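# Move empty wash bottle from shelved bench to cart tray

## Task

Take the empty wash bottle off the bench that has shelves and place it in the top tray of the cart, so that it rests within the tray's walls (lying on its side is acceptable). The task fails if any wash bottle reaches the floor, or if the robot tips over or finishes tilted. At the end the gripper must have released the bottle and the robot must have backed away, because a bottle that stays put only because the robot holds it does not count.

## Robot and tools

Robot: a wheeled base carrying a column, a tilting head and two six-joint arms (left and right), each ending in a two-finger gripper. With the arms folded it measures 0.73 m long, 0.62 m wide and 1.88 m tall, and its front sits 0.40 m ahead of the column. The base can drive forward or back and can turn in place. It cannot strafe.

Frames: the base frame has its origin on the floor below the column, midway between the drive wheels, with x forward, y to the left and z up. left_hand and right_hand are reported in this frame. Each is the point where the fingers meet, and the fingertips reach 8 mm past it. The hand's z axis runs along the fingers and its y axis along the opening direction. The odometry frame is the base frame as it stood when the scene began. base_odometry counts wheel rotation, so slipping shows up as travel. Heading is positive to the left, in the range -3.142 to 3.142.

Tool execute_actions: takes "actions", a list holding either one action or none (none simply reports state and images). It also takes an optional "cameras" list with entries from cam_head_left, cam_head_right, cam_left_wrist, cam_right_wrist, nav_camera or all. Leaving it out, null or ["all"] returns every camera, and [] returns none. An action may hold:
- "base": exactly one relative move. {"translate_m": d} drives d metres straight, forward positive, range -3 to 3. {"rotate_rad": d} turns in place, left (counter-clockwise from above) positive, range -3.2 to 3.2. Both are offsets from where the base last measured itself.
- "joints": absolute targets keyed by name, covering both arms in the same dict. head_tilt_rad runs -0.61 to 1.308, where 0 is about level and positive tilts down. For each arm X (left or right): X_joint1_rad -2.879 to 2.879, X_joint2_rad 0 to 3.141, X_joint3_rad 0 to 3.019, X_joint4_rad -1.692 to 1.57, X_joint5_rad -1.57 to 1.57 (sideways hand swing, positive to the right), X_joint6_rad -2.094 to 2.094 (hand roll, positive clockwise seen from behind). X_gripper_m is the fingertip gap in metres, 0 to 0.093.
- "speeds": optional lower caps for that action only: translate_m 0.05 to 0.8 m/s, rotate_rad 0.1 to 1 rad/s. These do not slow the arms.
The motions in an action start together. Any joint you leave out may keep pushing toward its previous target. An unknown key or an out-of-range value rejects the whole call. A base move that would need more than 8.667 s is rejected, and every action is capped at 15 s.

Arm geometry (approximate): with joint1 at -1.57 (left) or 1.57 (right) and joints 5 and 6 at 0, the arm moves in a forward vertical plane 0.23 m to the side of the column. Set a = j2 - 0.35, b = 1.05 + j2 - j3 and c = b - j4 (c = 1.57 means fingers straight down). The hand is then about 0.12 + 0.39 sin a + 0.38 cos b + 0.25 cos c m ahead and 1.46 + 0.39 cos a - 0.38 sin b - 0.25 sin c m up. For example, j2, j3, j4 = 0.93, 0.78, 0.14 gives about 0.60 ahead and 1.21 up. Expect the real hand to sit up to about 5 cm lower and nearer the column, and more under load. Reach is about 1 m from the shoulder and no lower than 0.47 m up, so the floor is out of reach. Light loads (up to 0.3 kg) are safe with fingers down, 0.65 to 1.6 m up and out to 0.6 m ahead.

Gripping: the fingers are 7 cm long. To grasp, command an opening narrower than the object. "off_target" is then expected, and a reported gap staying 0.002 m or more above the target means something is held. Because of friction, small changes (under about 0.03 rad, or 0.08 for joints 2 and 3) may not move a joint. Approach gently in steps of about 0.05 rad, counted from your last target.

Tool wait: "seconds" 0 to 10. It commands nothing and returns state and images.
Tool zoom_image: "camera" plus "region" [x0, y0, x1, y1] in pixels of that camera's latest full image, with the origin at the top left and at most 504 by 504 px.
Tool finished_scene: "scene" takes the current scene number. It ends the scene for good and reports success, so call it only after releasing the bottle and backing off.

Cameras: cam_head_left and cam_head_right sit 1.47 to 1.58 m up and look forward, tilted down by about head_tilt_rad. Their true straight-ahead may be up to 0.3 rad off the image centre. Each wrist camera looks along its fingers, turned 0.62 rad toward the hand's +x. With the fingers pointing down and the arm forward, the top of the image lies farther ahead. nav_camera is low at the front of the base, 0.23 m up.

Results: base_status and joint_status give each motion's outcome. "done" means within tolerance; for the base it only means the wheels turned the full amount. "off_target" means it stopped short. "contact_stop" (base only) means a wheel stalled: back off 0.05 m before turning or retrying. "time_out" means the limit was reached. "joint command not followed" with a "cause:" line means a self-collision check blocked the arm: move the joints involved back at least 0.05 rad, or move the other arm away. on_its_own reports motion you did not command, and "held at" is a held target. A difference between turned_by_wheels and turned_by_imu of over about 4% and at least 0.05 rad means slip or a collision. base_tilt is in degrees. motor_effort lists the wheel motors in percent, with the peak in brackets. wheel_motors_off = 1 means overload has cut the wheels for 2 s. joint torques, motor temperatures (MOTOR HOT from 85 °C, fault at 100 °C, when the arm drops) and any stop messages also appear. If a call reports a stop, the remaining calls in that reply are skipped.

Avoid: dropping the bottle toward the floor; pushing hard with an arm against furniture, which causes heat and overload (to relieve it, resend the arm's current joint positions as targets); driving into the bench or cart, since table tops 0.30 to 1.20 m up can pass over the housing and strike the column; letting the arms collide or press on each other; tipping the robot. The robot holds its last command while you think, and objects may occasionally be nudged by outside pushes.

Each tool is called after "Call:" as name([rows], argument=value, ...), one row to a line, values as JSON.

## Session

Call:
execute_actions([
  {"joints":{"head_tilt_rad":0.3}},
])

Scene clock: 0.90 s.
Joint torques (N m, as the arm reports them, + toward a larger angle): left_arm=[-0.73 -7.32 -1.   -1.32 -0.03 -0.06] | right_arm=[-0.47 -5.58 -0.88 -1.48  0.09  0.13]
base_odometry: x=+0.000 y=+0.000 heading=+0.000 (m, m, rad; odometry frame)
turned_by_wheels: +0.000 (rad since the last result)
turned_by_imu: +0.000 (rad since the last result)
base_tilt: forward=-0.1 right=+0.2 (deg)
base_status: not commanded
joint_positions: head_tilt_rad=+0.319 left_joint1_rad=-1.566 left_joint2_rad=+0.921 left_joint3_rad=+0.416 left_joint4_rad=-0.912 left_joint5_rad=-0.044 left_joint6_rad=-0.085 left_gripper_m=+0.095 right_joint1_rad=+1.549 right_joint2_rad=+0.877 right_joint3_rad=+0.380 right_joint4_rad=-0.965 right_joint5_rad=+0.048 right_joint6_rad=+0.069 right_gripper_m=+0.095
joint_status: all done
wheel_motors_off: 0
motor_effort: left_wheel=+2(2) right_wheel=+2(3) (%)
left_hand: x=+0.1488 y=+0.2333 z=+1.2434 quat_wxyz=(+0.431, +0.031, -0.901, -0.040) (m; base frame)
right_hand: x=+0.1306 y=-0.2380 z=+1.2613 quat_wxyz=(+0.451, -0.029, -0.891, +0.043) (m; base frame)
pictures: cam_head_left, cam_head_right, cam_left_wrist, cam_right_wrist, nav_camera
Images, in order (width x height): cam_head_left 672x504, cam_head_right 672x504, cam_left_wrist 504x504, cam_right_wrist 504x504, nav_camera 672x504.

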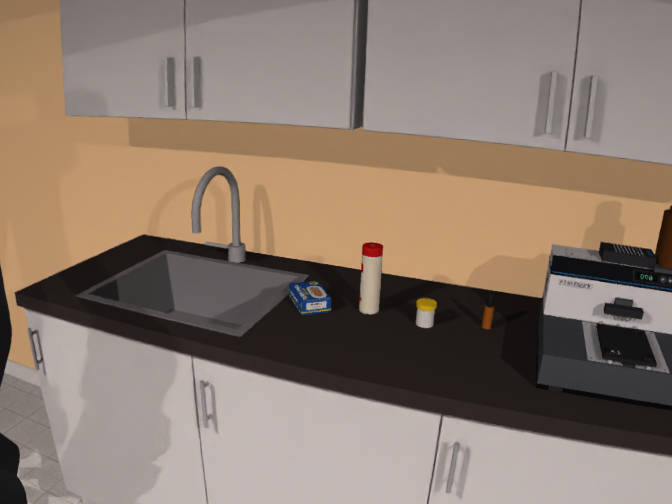

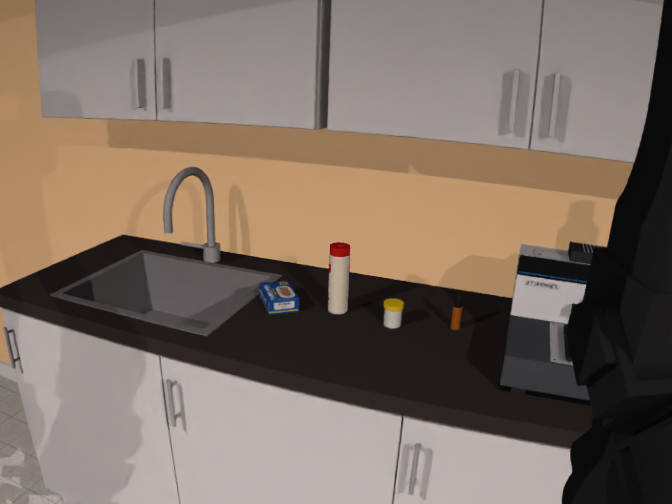

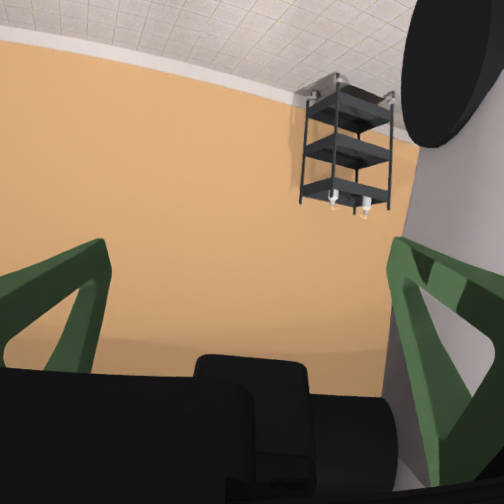

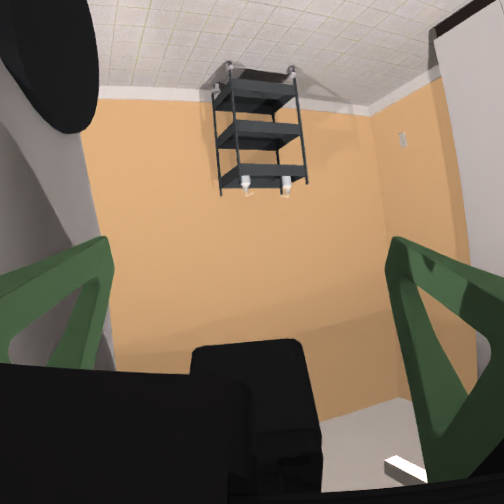

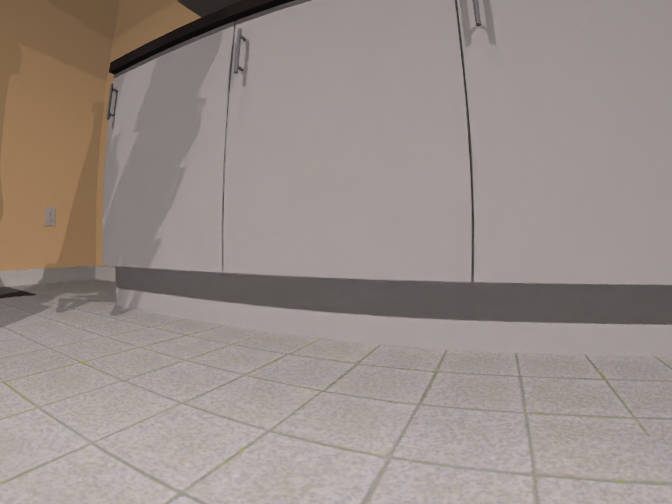

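Call:
execute_actions([
  {"base":{"rotate_rad":1.3}},
], cameras=["cam_head_left","nav_camera"])

Scene clock: 7.37 s.
Joint torques (N m, as the arm reports them, + toward a larger angle): left_arm=[-0.27 -7.66 -1.22 -1.4  -0.02 -0.06] | right_arm=[-0.67 -5.72 -0.95 -1.48  0.09  0.1 ]
base_odometry: x=+0.000 y=+0.000 heading=+1.300 (m, m, rad; odometry frame)
turned_by_wheels: +1.300 (rad since the last result)
turned_by_imu: +1.285 (rad since the last result)
base_tilt: forward=-0.1 right=+0.2 (deg)
base_status: done
joint_positions: head_tilt_rad=+0.319 left_joint1_rad=-1.566 left_joint2_rad=+0.921 left_joint3_rad=+0.416 left_joint4_rad=-0.912 left_joint5_rad=-0.044 left_joint6_rad=-0.085 left_gripper_m=+0.095 right_joint1_rad=+1.549 right_joint2_rad=+0.877 right_joint3_rad=+0.380 right_joint4_rad=-0.965 right_joint5_rad=+0.048 right_joint6_rad=+0.069 right_gripper_m=+0.095
joint_status: not commanded
wheel_motors_off: 0
motor_effort: left_wheel=+0(30) right_wheel=+0(34) (%)
left_hand: x=+0.1488 y=+0.2333 z=+1.2434 quat_wxyz=(+0.431, +0.031, -0.901, -0.040) (m; base frame)
right_hand: x=+0.1306 y=-0.2380 z=+1.2613 quat_wxyz=(+0.451, -0.029, -0.891, +0.043) (m; base frame)
pictures: cam_head_left, nav_camera
Images, in order (width x height): cam_head_left 672x504, nav_camera 672x504.

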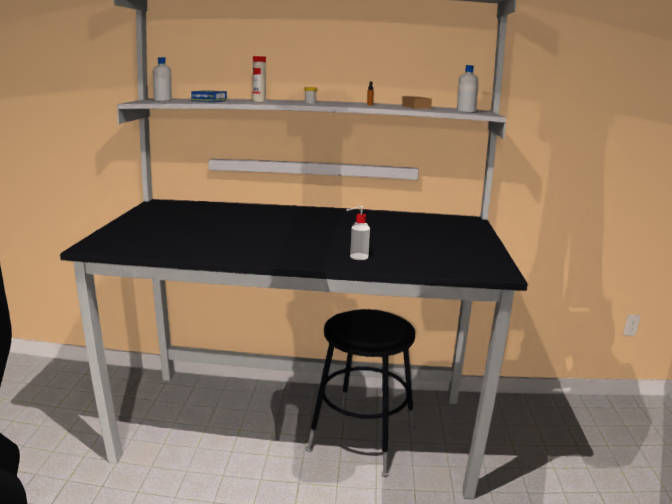

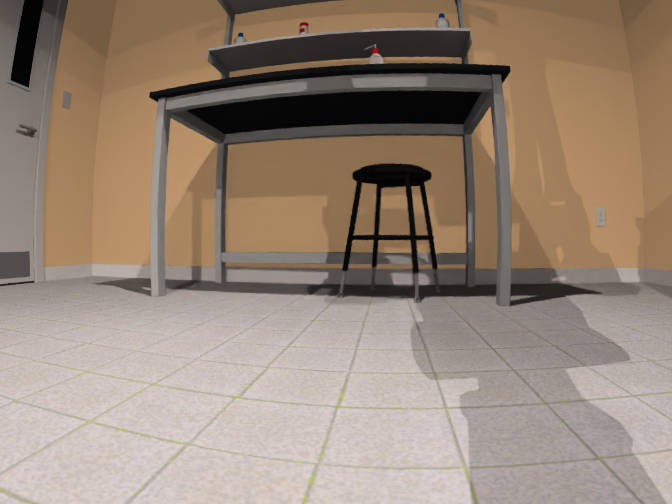

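Call:
execute_actions([
  {"base":{"translate_m":1.1},"joints":{"head_tilt_rad":0.7,"right_joint1_rad":1.68,"right_joint2_rad":2.0,"right_joint3_rad":1.27,"right_joint4_rad":1.28,"right_joint5_rad":0,"right_joint6_rad":0}},
], cameras=["cam_head_left","cam_right_wrist","nav_camera"])

Scene clock: 27.60 s.
Joint torques (N m, as the arm reports them, + toward a larger angle): left_arm=[-0.77 -7.02 -1.32 -1.35 -0.06 -0.05] | right_arm=[  1.85 -14.35  -0.17   2.68  -0.08  -0.03]
base_odometry: x=+0.294 y=+1.060 heading=+1.300 (m, m, rad; odometry frame)
turned_by_wheels: +0.000 (rad since the last result)
turned_by_imu: +0.002 (rad since the last result)
base_tilt: forward=-0.1 right=+0.2 (deg)
base_status: done
joint_positions: head_tilt_rad=+0.703 left_joint1_rad=-1.566 left_joint2_rad=+0.921 left_joint3_rad=+0.418 left_joint4_rad=-0.912 left_joint5_rad=-0.044 left_joint6_rad=-0.085 left_gripper_m=+0.095 right_joint1_rad=+1.678 right_joint2_rad=+1.994 right_joint3_rad=+1.273 right_joint4_rad=+1.260 right_joint5_rad=+0.003 right_joint6_rad=+0.011 right_gripper_m=+0.095
joint_status: all done
wheel_motors_off: 0
motor_effort: left_wheel=+0(43) right_wheel=+0(53) (%)
left_hand: x=+0.1498 y=+0.2333 z=+1.2430 quat_wxyz=(+0.430, +0.031, -0.902, -0.040) (m; base frame)
right_hand: x=+0.6453 y=-0.1472 z=+0.9357 quat_wxyz=(-0.505, -0.006, -0.861, -0.055) (m; base frame)
pictures: cam_head_left, cam_right_wrist, nav_camera
Images, in order (width x height): cam_head_left 672x504, cam_right_wrist 504x504, nav_camera 672x504.

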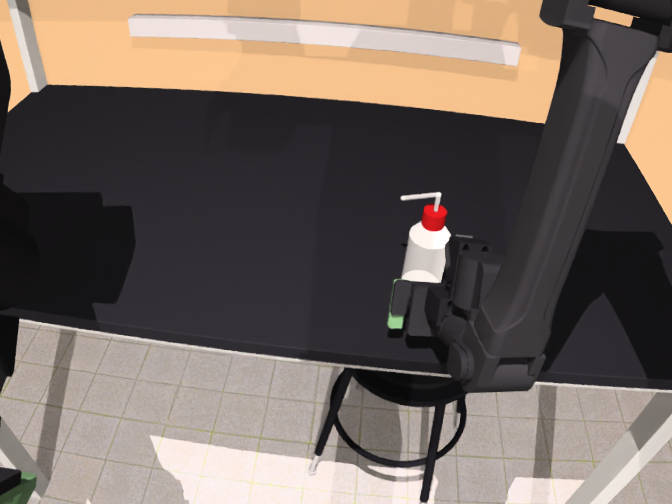

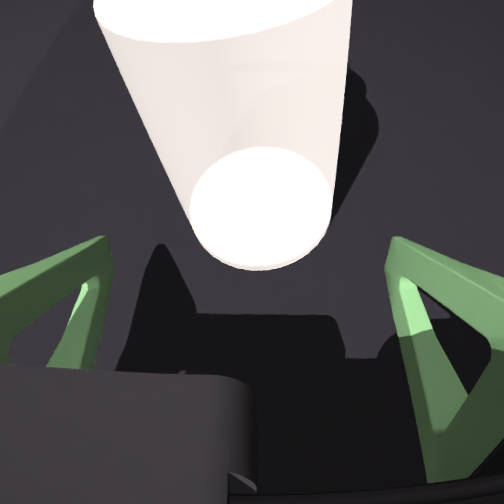

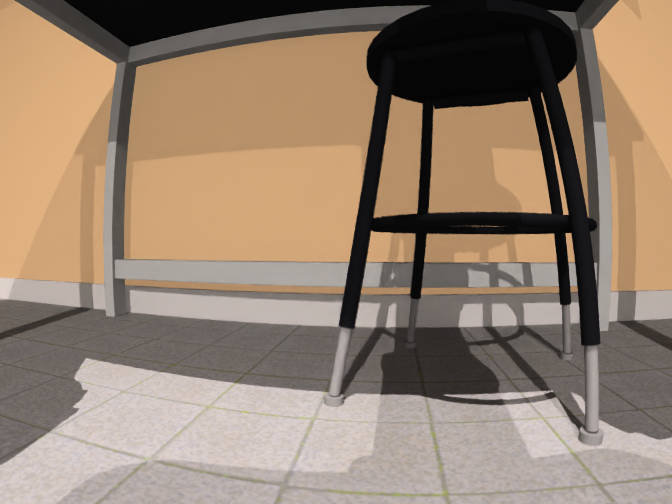

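Call:
execute_actions([
  {"base":{"translate_m":0.05},"speeds":{"translate_m":0.1}},
], cameras=["cam_head_left","cam_right_wrist"])

Scene clock: 33.70 s.
Joint torques (N m, as the arm reports them, + toward a larger angle): left_arm=[-0.65 -7.57 -1.09 -1.32 -0.04 -0.06] | right_arm=[  1.66 -14.64  -0.04   2.6   -0.08  -0.04]
base_odometry: x=+0.308 y=+1.108 heading=+1.300 (m, m, rad; odometry frame)
turned_by_wheels: +0.000 (rad since the last result)
turned_by_imu: +0.001 (rad since the last result)
base_tilt: forward=-0.1 right=+0.2 (deg)
base_status: done
joint_positions: head_tilt_rad=+0.704 left_joint1_rad=-1.566 left_joint2_rad=+0.921 left_joint3_rad=+0.416 left_joint4_rad=-0.912 left_joint5_rad=-0.044 left_joint6_rad=-0.085 left_gripper_m=+0.095 right_joint1_rad=+1.678 right_joint2_rad=+1.995 right_joint3_rad=+1.272 right_joint4_rad=+1.260 right_joint5_rad=+0.003 right_joint6_rad=+0.011 right_gripper_m=+0.095
joint_status: not commanded
wheel_motors_off: 0
motor_effort: left_wheel=+0(31) right_wheel=+0(37) (%)
left_hand: x=+0.1488 y=+0.2333 z=+1.2434 quat_wxyz=(+0.431, +0.031, -0.901, -0.040) (m; base frame)
right_hand: x=+0.6445 y=-0.1472 z=+0.9352 quat_wxyz=(-0.505, -0.006, -0.861, -0.055) (m; base frame)
pictures: cam_head_left, cam_right_wrist
Images, in order (width x height): cam_head_left 672x504, cam_right_wrist 504x504.

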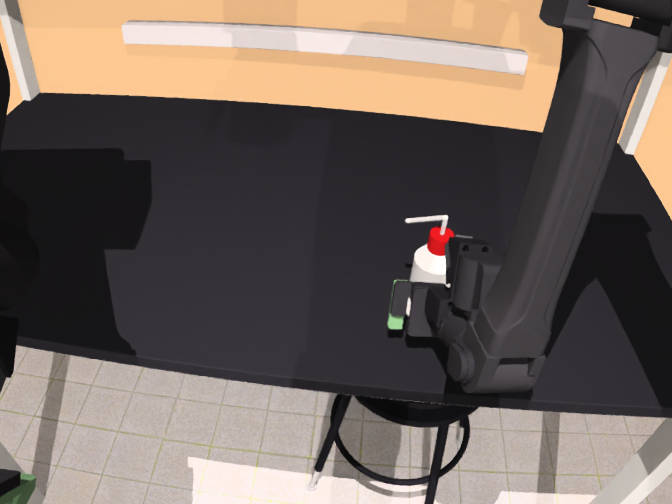

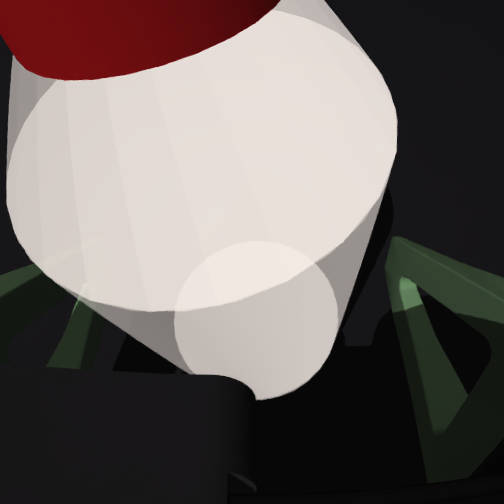

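Call:
execute_actions([
  {"joints":{"right_gripper_m":0.04}},
], cameras=["cam_head_left","cam_right_wrist"])

Scene clock: 40.60 s.
Joint torques (N m, as the arm reports them, + toward a larger angle): left_arm=[-0.83 -7.54 -0.97 -1.34 -0.03 -0.06] | right_arm=[  1.9  -14.68   0.01   2.6   -0.07  -0.03]
base_odometry: x=+0.308 y=+1.108 heading=+1.300 (m, m, rad; odometry frame)
turned_by_wheels: +0.000 (rad since the last result)
turned_by_imu: +0.001 (rad since the last result)
base_tilt: forward=+0.0 right=+0.2 (deg)
base_status: not commanded
joint_positions: head_tilt_rad=+0.704 left_joint1_rad=-1.566 left_joint2_rad=+0.921 left_joint3_rad=+0.416 left_joint4_rad=-0.912 left_joint5_rad=-0.044 left_joint6_rad=-0.085 left_gripper_m=+0.095 right_joint1_rad=+1.678 right_joint2_rad=+1.995 right_joint3_rad=+1.272 right_joint4_rad=+1.260 right_joint5_rad=+0.003 right_joint6_rad=+0.009 right_gripper_m=+0.055
joint_status: right_gripper_m off_target (ended at +0.055, target +0.040)
wheel_motors_off: 0
motor_effort: left_wheel=+0(1) right_wheel=+0(0) (%)
left_hand: x=+0.1488 y=+0.2333 z=+1.2434 quat_wxyz=(+0.431, +0.031, -0.901, -0.040) (m; base frame)
right_hand: x=+0.6446 y=-0.1472 z=+0.9353 quat_wxyz=(-0.505, -0.005, -0.861, -0.055) (m; base frame)
pictures: cam_head_left, cam_right_wrist
Images, in order (width x height): cam_head_left 672x504, cam_right_wrist 504x504.

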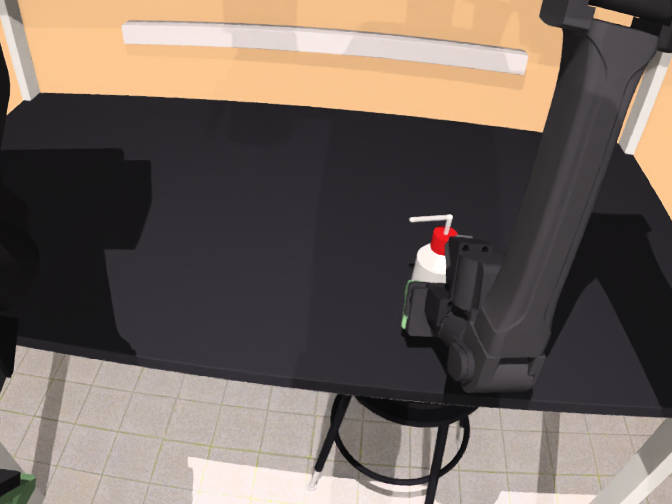

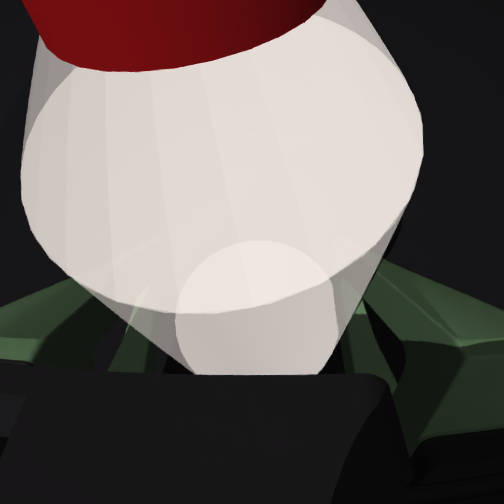

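Call:
execute_actions([
  {"joints":{"right_joint1_rad":1.57,"right_joint2_rad":1.5,"right_joint3_rad":0.585,"right_joint4_rad":1.465,"head_tilt_rad":0.5}},
], cameras=[])

Call:
execute_actions([
  {"base":{"translate_m":-0.6}},
], cameras=[])

Call:
execute_actions([
  {"base":{"rotate_rad":2.0}},
], cameras=["cam_head_left","nav_camera"])

Scene clock: 55.60 s.
Joint torques (N m, as the arm reports them, + toward a larger angle): left_arm=[-0.46 -7.23 -1.06 -1.35 -0.02 -0.08] | right_arm=[  0.57 -11.4   -1.19   2.48   0.04  -0.02]
base_odometry: x=+0.308 y=+1.108 heading=+1.300 (m, m, rad; odometry frame)
turned_by_wheels: +0.000 (rad since the last result)
turned_by_imu: +0.001 (rad since the last result)
base_tilt: forward=+0.0 right=+0.2 (deg)
base_status: not commanded
joint_positions: head_tilt_rad=+0.518 left_joint1_rad=-1.566 left_joint2_rad=+0.921 left_joint3_rad=+0.416 left_joint4_rad=-0.912 left_joint5_rad=-0.044 left_joint6_rad=-0.085 left_gripper_m=+0.095 right_joint1_rad=+1.558 right_joint2_rad=+1.498 right_joint3_rad=+0.580 right_joint4_rad=+1.449 right_joint5_rad=+0.001 right_joint6_rad=+0.009 right_gripper_m=+0.055
joint_status: all done
wheel_motors_off: 0
motor_effort: left_wheel=+0(0) right_wheel=+0(1) (%)
left_hand: x=+0.1488 y=+0.2333 z=+1.2434 quat_wxyz=(+0.431, +0.031, -0.901, -0.040) (m; base frame)
right_hand: x=+0.5425 y=-0.2319 z=+1.1387 quat_wxyz=(-0.503, -0.004, -0.864, +0.004) (m; base frame)
pictures: none
No camera images: the call's "cameras" was empty. Leave "cameras" out to get every camera's image.

Scene clock: 58.27 s.
Joint torques (N m, as the arm reports them, + toward a larger angle): left_arm=[-0.58 -7.09 -1.04 -1.23 -0.04 -0.07] | right_arm=[  0.57 -11.39  -1.5    2.44   0.04  -0.02]
base_odometry: x=+0.147 y=+0.530 heading=+1.301 (m, m, rad; odometry frame)
turned_by_wheels: +0.001 (rad since the last result)
turned_by_imu: +0.001 (rad since the last result)
base_tilt: forward=-0.1 right=+0.2 (deg)
base_status: done
joint_positions: head_tilt_rad=+0.518 left_joint1_rad=-1.566 left_joint2_rad=+0.920 left_joint3_rad=+0.414 left_joint4_rad=-0.912 left_joint5_rad=-0.044 left_joint6_rad=-0.085 left_gripper_m=+0.095 right_joint1_rad=+1.559 right_joint2_rad=+1.499 right_joint3_rad=+0.584 right_joint4_rad=+1.449 right_joint5_rad=+0.001 right_joint6_rad=+0.009 right_gripper_m=+0.055
joint_status: not commanded
wheel_motors_off: 0
motor_effort: left_wheel=+0(29) right_wheel=-2(36) (%)
left_hand: x=+0.1479 y=+0.2333 z=+1.2437 quat_wxyz=(+0.431, +0.031, -0.901, -0.040) (m; base frame)
right_hand: x=+0.5439 y=-0.2317 z=+1.1384 quat_wxyz=(-0.504, -0.004, -0.863, +0.004) (m; base frame)
pictures: none
No camera images: the call's "cameras" was empty. Leave "cameras" out to get every camera's image.

Scene clock: 61.57 s.
Joint torques (N m, as the arm reports them, + toward a larger angle): left_arm=[-0.45 -7.22 -0.92 -1.35 -0.04 -0.06] | right_arm=[  0.08 -11.16  -1.58   2.45   0.04  -0.01]
base_odometry: x=+0.147 y=+0.530 heading=-2.983 (m, m, rad; odometry frame)
turned_by_wheels: +2.000 (rad since the last result)
turned_by_imu: +1.977 (rad since the last result)
base_tilt: forward=-0.2 right=+0.2 (deg)
base_status: done
joint_positions: head_tilt_rad=+0.518 left_joint1_rad=-1.566 left_joint2_rad=+0.920 left_joint3_rad=+0.414 left_joint4_rad=-0.912 left_joint5_rad=-0.044 left_joint6_rad=-0.085 left_gripper_m=+0.095 right_joint1_rad=+1.560 right_joint2_rad=+1.499 right_joint3_rad=+0.584 right_joint4_rad=+1.449 right_joint5_rad=+0.001 right_joint6_rad=+0.009 right_gripper_m=+0.055
joint_status: not commanded
wheel_motors_off: 0
motor_effort: left_wheel=+0(31) right_wheel=+0(41) (%)
left_hand: x=+0.1482 y=+0.2333 z=+1.2437 quat_wxyz=(+0.431, +0.031, -0.901, -0.040) (m; base frame)
right_hand: x=+0.5439 y=-0.2309 z=+1.1384 quat_wxyz=(-0.504, -0.004, -0.863, +0.003) (m; base frame)
pictures: cam_head_left, nav_camera
Images, in order (width x height): cam_head_left 672x504, nav_camera 672x504.

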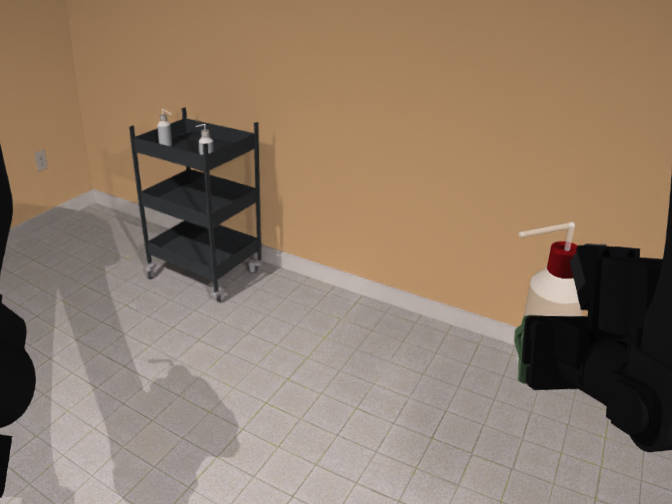

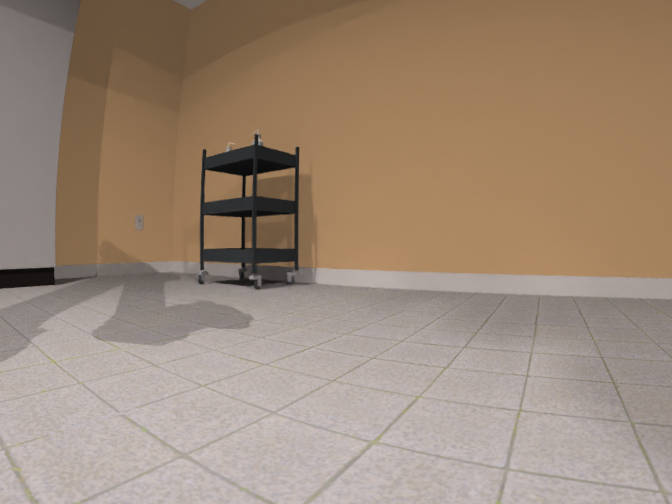

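Call:
execute_actions([
  {"base":{"rotate_rad":0.27}},
], cameras=[])

Call:
execute_actions([
  {"base":{"translate_m":1.62},"joints":{"head_tilt_rad":0.9}},
], cameras=["cam_head_left","nav_camera","cam_right_wrist"])

Scene clock: 70.93 s.
Joint torques (N m, as the arm reports them, + toward a larger angle): left_arm=[-0.41 -6.86 -0.94 -1.36 -0.03 -0.09] | right_arm=[  0.31 -11.29  -1.56   2.4    0.02  -0.02]
base_odometry: x=+0.147 y=+0.530 heading=-2.713 (m, m, rad; odometry frame)
turned_by_wheels: +0.270 (rad since the last result)
turned_by_imu: +0.268 (rad since the last result)
base_tilt: forward=-0.1 right=+0.2 (deg)
base_status: done
joint_positions: head_tilt_rad=+0.518 left_joint1_rad=-1.566 left_joint2_rad=+0.920 left_joint3_rad=+0.414 left_joint4_rad=-0.912 left_joint5_rad=-0.044 left_joint6_rad=-0.085 left_gripper_m=+0.095 right_joint1_rad=+1.561 right_joint2_rad=+1.499 right_joint3_rad=+0.584 right_joint4_rad=+1.449 right_joint5_rad=+0.001 right_joint6_rad=+0.009 right_gripper_m=+0.055
joint_status: not commanded
wheel_motors_off: 0
motor_effort: left_wheel=+0(23) right_wheel=+0(29) (%)
left_hand: x=+0.1482 y=+0.2333 z=+1.2437 quat_wxyz=(+0.431, +0.031, -0.901, -0.040) (m; base frame)
right_hand: x=+0.5439 y=-0.2305 z=+1.1384 quat_wxyz=(-0.504, -0.004, -0.863, +0.003) (m; base frame)
pictures: none
No camera images: the call's "cameras" was empty. Leave "cameras" out to get every camera's image.

Scene clock: 74.87 s.
Joint torques (N m, as the arm reports them, + toward a larger angle): left_arm=[-0.46 -7.29 -1.06 -1.32 -0.05 -0.08] | right_arm=[  0.38 -11.16  -1.65   2.36   0.04   0.01]
base_odometry: x=-1.326 y=-0.143 heading=-2.713 (m, m, rad; odometry frame)
turned_by_wheels: +0.000 (rad since the last result)
turned_by_imu: +0.002 (rad since the last result)
base_tilt: forward=-0.2 right=+0.2 (deg)
base_status: done
joint_positions: head_tilt_rad=+0.902 left_joint1_rad=-1.566 left_joint2_rad=+0.920 left_joint3_rad=+0.416 left_joint4_rad=-0.912 left_joint5_rad=-0.044 left_joint6_rad=-0.085 left_gripper_m=+0.095 right_joint1_rad=+1.561 right_joint2_rad=+1.499 right_joint3_rad=+0.586 right_joint4_rad=+1.449 right_joint5_rad=+0.001 right_joint6_rad=+0.009 right_gripper_m=+0.055
joint_status: all done
wheel_motors_off: 0
motor_effort: left_wheel=+0(46) right_wheel=+0(53) (%)
left_hand: x=+0.1492 y=+0.2333 z=+1.2433 quat_wxyz=(+0.430, +0.031, -0.901, -0.040) (m; base frame)
right_hand: x=+0.5450 y=-0.2305 z=+1.1386 quat_wxyz=(-0.505, -0.004, -0.863, +0.003) (m; base frame)
pictures: cam_head_left, cam_right_wrist, nav_camera
Images, in order (width x height): cam_head_left 672x504, cam_right_wrist 504x504, nav_camera 672x504.

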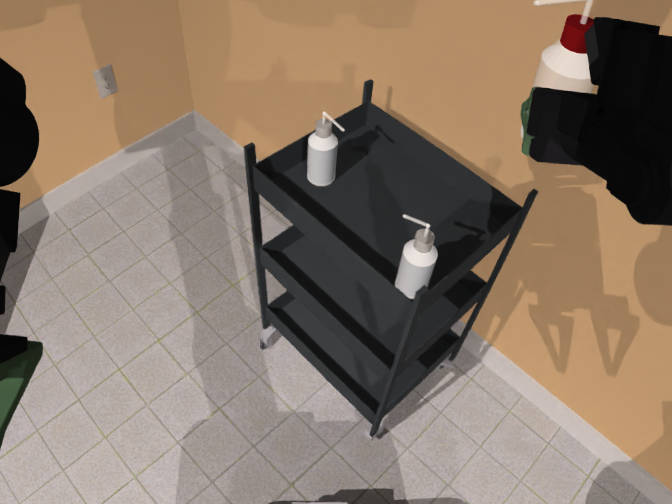

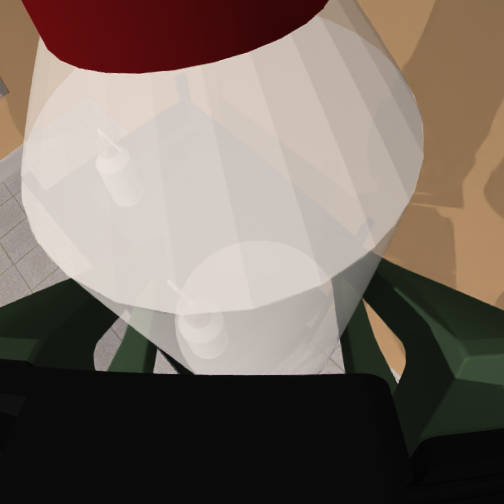

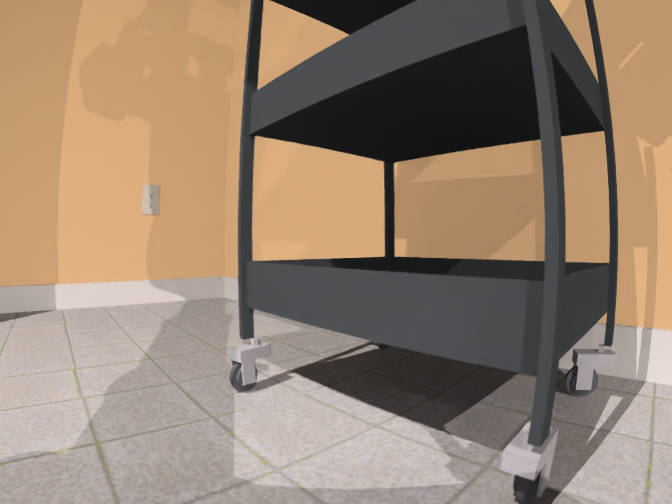

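Call:
execute_actions([
  {"base":{"translate_m":0.07},"joints":{"right_joint1_rad":1.66,"right_joint6_rad":2.05,"right_joint2_rad":1.2,"right_joint3_rad":1.46,"right_joint4_rad":-0.78}},
], cameras=[])

Call:
execute_actions([
  {"joints":{"right_joint2_rad":2.13,"right_joint3_rad":2.40,"right_joint4_rad":-0.79}},
], cameras=["cam_head_left","cam_right_wrist"])

Scene clock: 96.00 s.
Joint torques (N m, as the arm reports them, + toward a larger angle): left_arm=[-0.72 -7.36 -1.27 -1.45 -0.04 -0.1 ] | right_arm=[  0.05 -17.62  10.35  -0.33   0.07   0.25]
base_odometry: x=-1.390 y=-0.173 heading=-2.712 (m, m, rad; odometry frame)
turned_by_wheels: +0.000 (rad since the last result)
turned_by_imu: +0.001 (rad since the last result)
base_tilt: forward=-0.1 right=+0.4 (deg)
base_status: done
joint_positions: head_tilt_rad=+0.902 left_joint1_rad=-1.566 left_joint2_rad=+0.920 left_joint3_rad=+0.418 left_joint4_rad=-0.912 left_joint5_rad=-0.044 left_joint6_rad=-0.085 left_gripper_m=+0.095 right_joint1_rad=+1.664 right_joint2_rad=+1.193 right_joint3_rad=+1.426 right_joint4_rad=-0.767 right_joint5_rad=+0.001 right_joint6_rad=+2.039 right_gripper_m=+0.055
joint_status: all done
wheel_motors_off: 0
motor_effort: left_wheel=+0(37) right_wheel=-1(34) (%)
left_hand: x=+0.1502 y=+0.2333 z=+1.2430 quat_wxyz=(+0.429, +0.031, -0.902, -0.040) (m; base frame)
right_hand: x=+0.6710 y=-0.1762 z=+1.1897 quat_wxyz=(+0.036, -0.838, -0.544, -0.017) (m; base frame)
pictures: none
No camera images: the call's "cameras" was empty. Leave "cameras" out to get every camera's image.

Scene clock: 97.90 s.
Joint torques (N m, as the arm reports them, + toward a larger angle): left_arm=[-0.72 -7.22 -1.22 -1.39 -0.04 -0.07] | right_arm=[  0.88 -22.83   9.67  -0.32   0.05   0.24]
base_odometry: x=-1.390 y=-0.173 heading=-2.712 (m, m, rad; odometry frame)
turned_by_wheels: +0.000 (rad since the last result)
turned_by_imu: +0.000 (rad since the last result)
base_tilt: forward=-0.1 right=+0.3 (deg)
base_status: not commanded
joint_positions: head_tilt_rad=+0.902 left_joint1_rad=-1.566 left_joint2_rad=+0.920 left_joint3_rad=+0.418 left_joint4_rad=-0.912 left_joint5_rad=-0.044 left_joint6_rad=-0.085 left_gripper_m=+0.095 right_joint1_rad=+1.664 right_joint2_rad=+2.139 right_joint3_rad=+2.371 right_joint4_rad=-0.778 right_joint5_rad=+0.001 right_joint6_rad=+2.039 right_gripper_m=+0.055
joint_status: all done
wheel_motors_off: 0
motor_effort: left_wheel=+0(0) right_wheel=-1(1) (%)
left_hand: x=+0.1502 y=+0.2333 z=+1.2430 quat_wxyz=(+0.429, +0.031, -0.902, -0.040) (m; base frame)
right_hand: x=+0.7540 y=-0.1447 z=+0.8512 quat_wxyz=(+0.040, -0.838, -0.544, -0.012) (m; base frame)
pictures: cam_head_left, cam_right_wrist
Images, in order (width x height): cam_head_left 672x504, cam_right_wrist 504x504.

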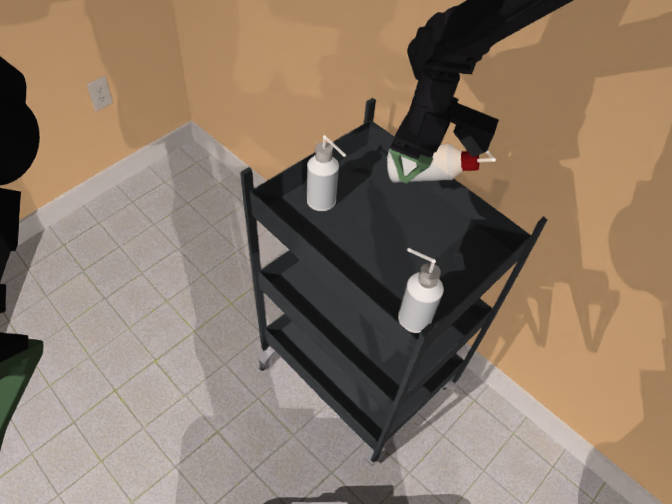

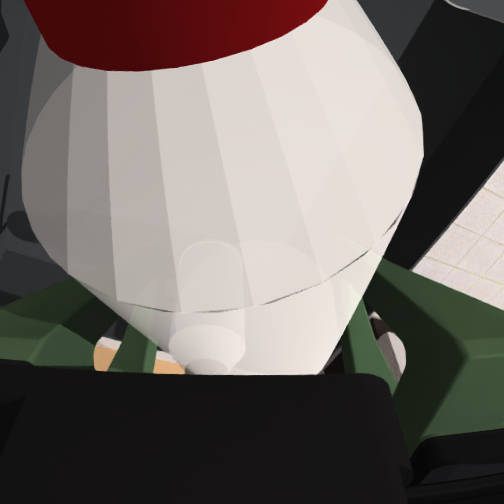

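Call:
execute_actions([
  {"joints":{"right_joint2_rad":2.27,"right_joint3_rad":2.60,"right_joint4_rad":-0.86}},
], cameras=[])

Call:
execute_actions([
  {"joints":{"right_gripper_m":0.09}},
], cameras=[])

Call:
execute_actions([
  {"joints":{"right_joint2_rad":1.2,"right_joint3_rad":1.46,"right_joint4_rad":-0.78}},
], cameras=[])

Call:
execute_actions([
  {"base":{"translate_m":-0.4},"joints":{"right_joint1_rad":1.57,"right_joint2_rad":0.92,"right_joint3_rad":0.37,"right_joint4_rad":-0.98,"right_joint6_rad":0}},
], cameras=["cam_head_left"])

Scene clock: 109.47 s.
Joint torques (N m, as the arm reports them, + toward a larger angle): left_arm=[-0.68 -7.4  -1.19 -1.35 -0.06 -0.08] | right_arm=[  1.33 -21.93  11.06  -0.56   0.04   0.25]
base_odometry: x=-1.390 y=-0.173 heading=-2.712 (m, m, rad; odometry frame)
turned_by_wheels: +0.000 (rad since the last result)
turned_by_imu: +0.001 (rad since the last result)
base_tilt: forward=-0.1 right=+0.2 (deg)
base_status: not commanded
joint_positions: head_tilt_rad=+0.902 left_joint1_rad=-1.566 left_joint2_rad=+0.920 left_joint3_rad=+0.418 left_joint4_rad=-0.912 left_joint5_rad=-0.044 left_joint6_rad=-0.085 left_gripper_m=+0.095 right_joint1_rad=+1.664 right_joint2_rad=+2.267 right_joint3_rad=+2.562 right_joint4_rad=-0.845 right_joint5_rad=+0.001 right_joint6_rad=+2.039 right_gripper_m=+0.055
joint_status: all done
wheel_motors_off: 0
motor_effort: left_wheel=+0(0) right_wheel=-1(1) (%)
left_hand: x=+0.1502 y=+0.2333 z=+1.2430 quat_wxyz=(+0.429, +0.031, -0.902, -0.040) (m; base frame)
right_hand: x=+0.7559 y=-0.1422 z=+0.8208 quat_wxyz=(+0.041, -0.838, -0.544, -0.010) (m; base frame)
pictures: none
No camera images: the call's "cameras" was empty. Leave "cameras" out to get every camera's image.

Scene clock: 110.07 s.
Joint torques (N m, as the arm reports them, + toward a larger angle): left_arm=[-0.55 -7.47 -1.11 -1.26 -0.02 -0.07] | right_arm=[  1.36 -21.75  11.    -0.49   0.06   0.24]
base_odometry: x=-1.390 y=-0.173 heading=-2.712 (m, m, rad; odometry frame)
turned_by_wheels: +0.000 (rad since the last result)
turned_by_imu: +0.000 (rad since the last result)
base_tilt: forward=+0.0 right=+0.3 (deg)
base_status: not commanded
joint_positions: head_tilt_rad=+0.902 left_joint1_rad=-1.566 left_joint2_rad=+0.920 left_joint3_rad=+0.418 left_joint4_rad=-0.912 left_joint5_rad=-0.044 left_joint6_rad=-0.085 left_gripper_m=+0.095 right_joint1_rad=+1.664 right_joint2_rad=+2.267 right_joint3_rad=+2.562 right_joint4_rad=-0.845 right_joint5_rad=+0.001 right_joint6_rad=+2.039 right_gripper_m=+0.090
joint_status: all done
wheel_motors_off: 0
motor_effort: left_wheel=+0(0) right_wheel=-1(1) (%)
left_hand: x=+0.1502 y=+0.2333 z=+1.2430 quat_wxyz=(+0.429, +0.031, -0.902, -0.040) (m; base frame)
right_hand: x=+0.7559 y=-0.1422 z=+0.8208 quat_wxyz=(+0.041, -0.838, -0.544, -0.010) (m; base frame)
pictures: none
No camera images: the call's "cameras" was empty. Leave "cameras" out to get every camera's image.

Scene clock: 111.90 s.
Joint torques (N m, as the arm reports them, + toward a larger angle): left_arm=[-0.78 -7.08 -1.2  -1.33 -0.07 -0.08] | right_arm=[ -0.09 -18.53   7.77   0.58   0.04   0.24]
base_odometry: x=-1.390 y=-0.173 heading=-2.712 (m, m, rad; odometry frame)
turned_by_wheels: +0.000 (rad since the last result)
turned_by_imu: +0.000 (rad since the last result)
base_tilt: forward=-0.2 right=+0.3 (deg)
base_status: not commanded
joint_positions: head_tilt_rad=+0.902 left_joint1_rad=-1.566 left_joint2_rad=+0.920 left_joint3_rad=+0.418 left_joint4_rad=-0.912 left_joint5_rad=-0.044 left_joint6_rad=-0.085 left_gripper_m=+0.095 right_joint1_rad=+1.664 right_joint2_rad=+1.202 right_joint3_rad=+1.454 right_joint4_rad=-0.792 right_joint5_rad=+0.001 right_joint6_rad=+2.039 right_gripper_m=+0.090
joint_status: all done
wheel_motors_off: 0
motor_effort: left_wheel=+0(1) right_wheel=-1(1) (%)
left_hand: x=+0.1502 y=+0.2333 z=+1.2430 quat_wxyz=(+0.429, +0.031, -0.902, -0.040) (m; base frame)
right_hand: x=+0.6765 y=-0.1761 z=+1.1916 quat_wxyz=(+0.038, -0.838, -0.544, -0.014) (m; base frame)
pictures: none
No camera images: the call's "cameras" was empty. Leave "cameras" out to get every camera's image.

Scene clock: 114.03 s.
Joint torques (N m, as the arm reports them, + toward a larger angle): left_arm=[-0.6  -7.6  -0.93 -1.3  -0.04 -0.04] | right_arm=[-0.13 -5.96 -1.27 -1.96  0.02 -0.04]
base_odometry: x=-1.026 y=-0.006 heading=-2.712 (m, m, rad; odometry frame)
turned_by_wheels: +0.001 (rad since the last result)
turned_by_imu: +0.001 (rad since the last result)
base_tilt: forward=+0.0 right=+0.2 (deg)
base_status: done
joint_positions: head_tilt_rad=+0.902 left_joint1_rad=-1.566 left_joint2_rad=+0.920 left_joint3_rad=+0.414 left_joint4_rad=-0.912 left_joint5_rad=-0.044 left_joint6_rad=-0.085 left_gripper_m=+0.095 right_joint1_rad=+1.566 right_joint2_rad=+0.929 right_joint3_rad=+0.367 right_joint4_rad=-0.966 right_joint5_rad=+0.001 right_joint6_rad=+0.013 right_gripper_m=+0.090
joint_status: all done
wheel_motors_off: 0
motor_effort: left_wheel=+0(42) right_wheel=+0(45) (%)
left_hand: x=+0.1482 y=+0.2333 z=+1.2437 quat_wxyz=(+0.431, +0.031, -0.901, -0.040) (m; base frame)
right_hand: x=+0.1136 y=-0.2265 z=+1.2640 quat_wxyz=(+0.481, -0.007, -0.876, +0.005) (m; base frame)
pictures: cam_head_left
Images, in order (width x height): cam_head_left 672x504.

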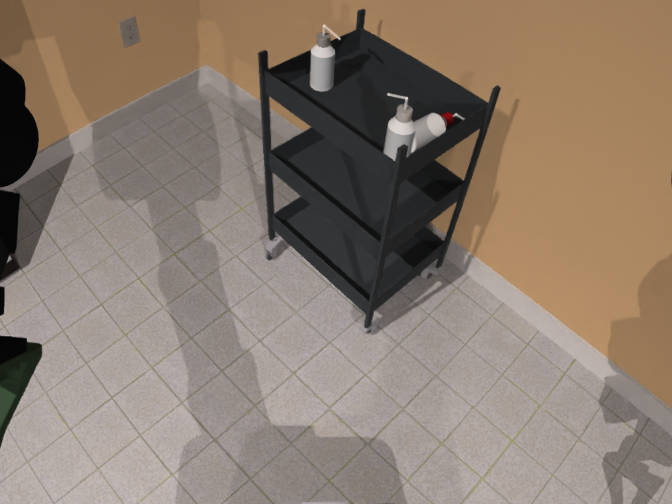

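Call:
zoom_image(camera="cam_head_left", region=[250, 0, 510, 200])

Region (250, 0, 510, 200) of cam_head_left's 672x504 image, scaled by 1.938, with more detail than that image has; it fills the top 388 rows of this view, and the rest is white.

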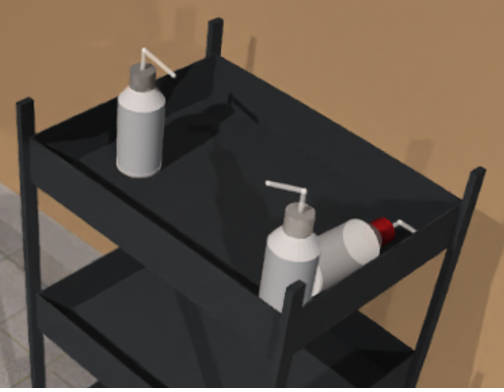

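It lies inside the tray, against the wall.

Call:
finished_scene(scene=2)

The scene is finished: the task was done.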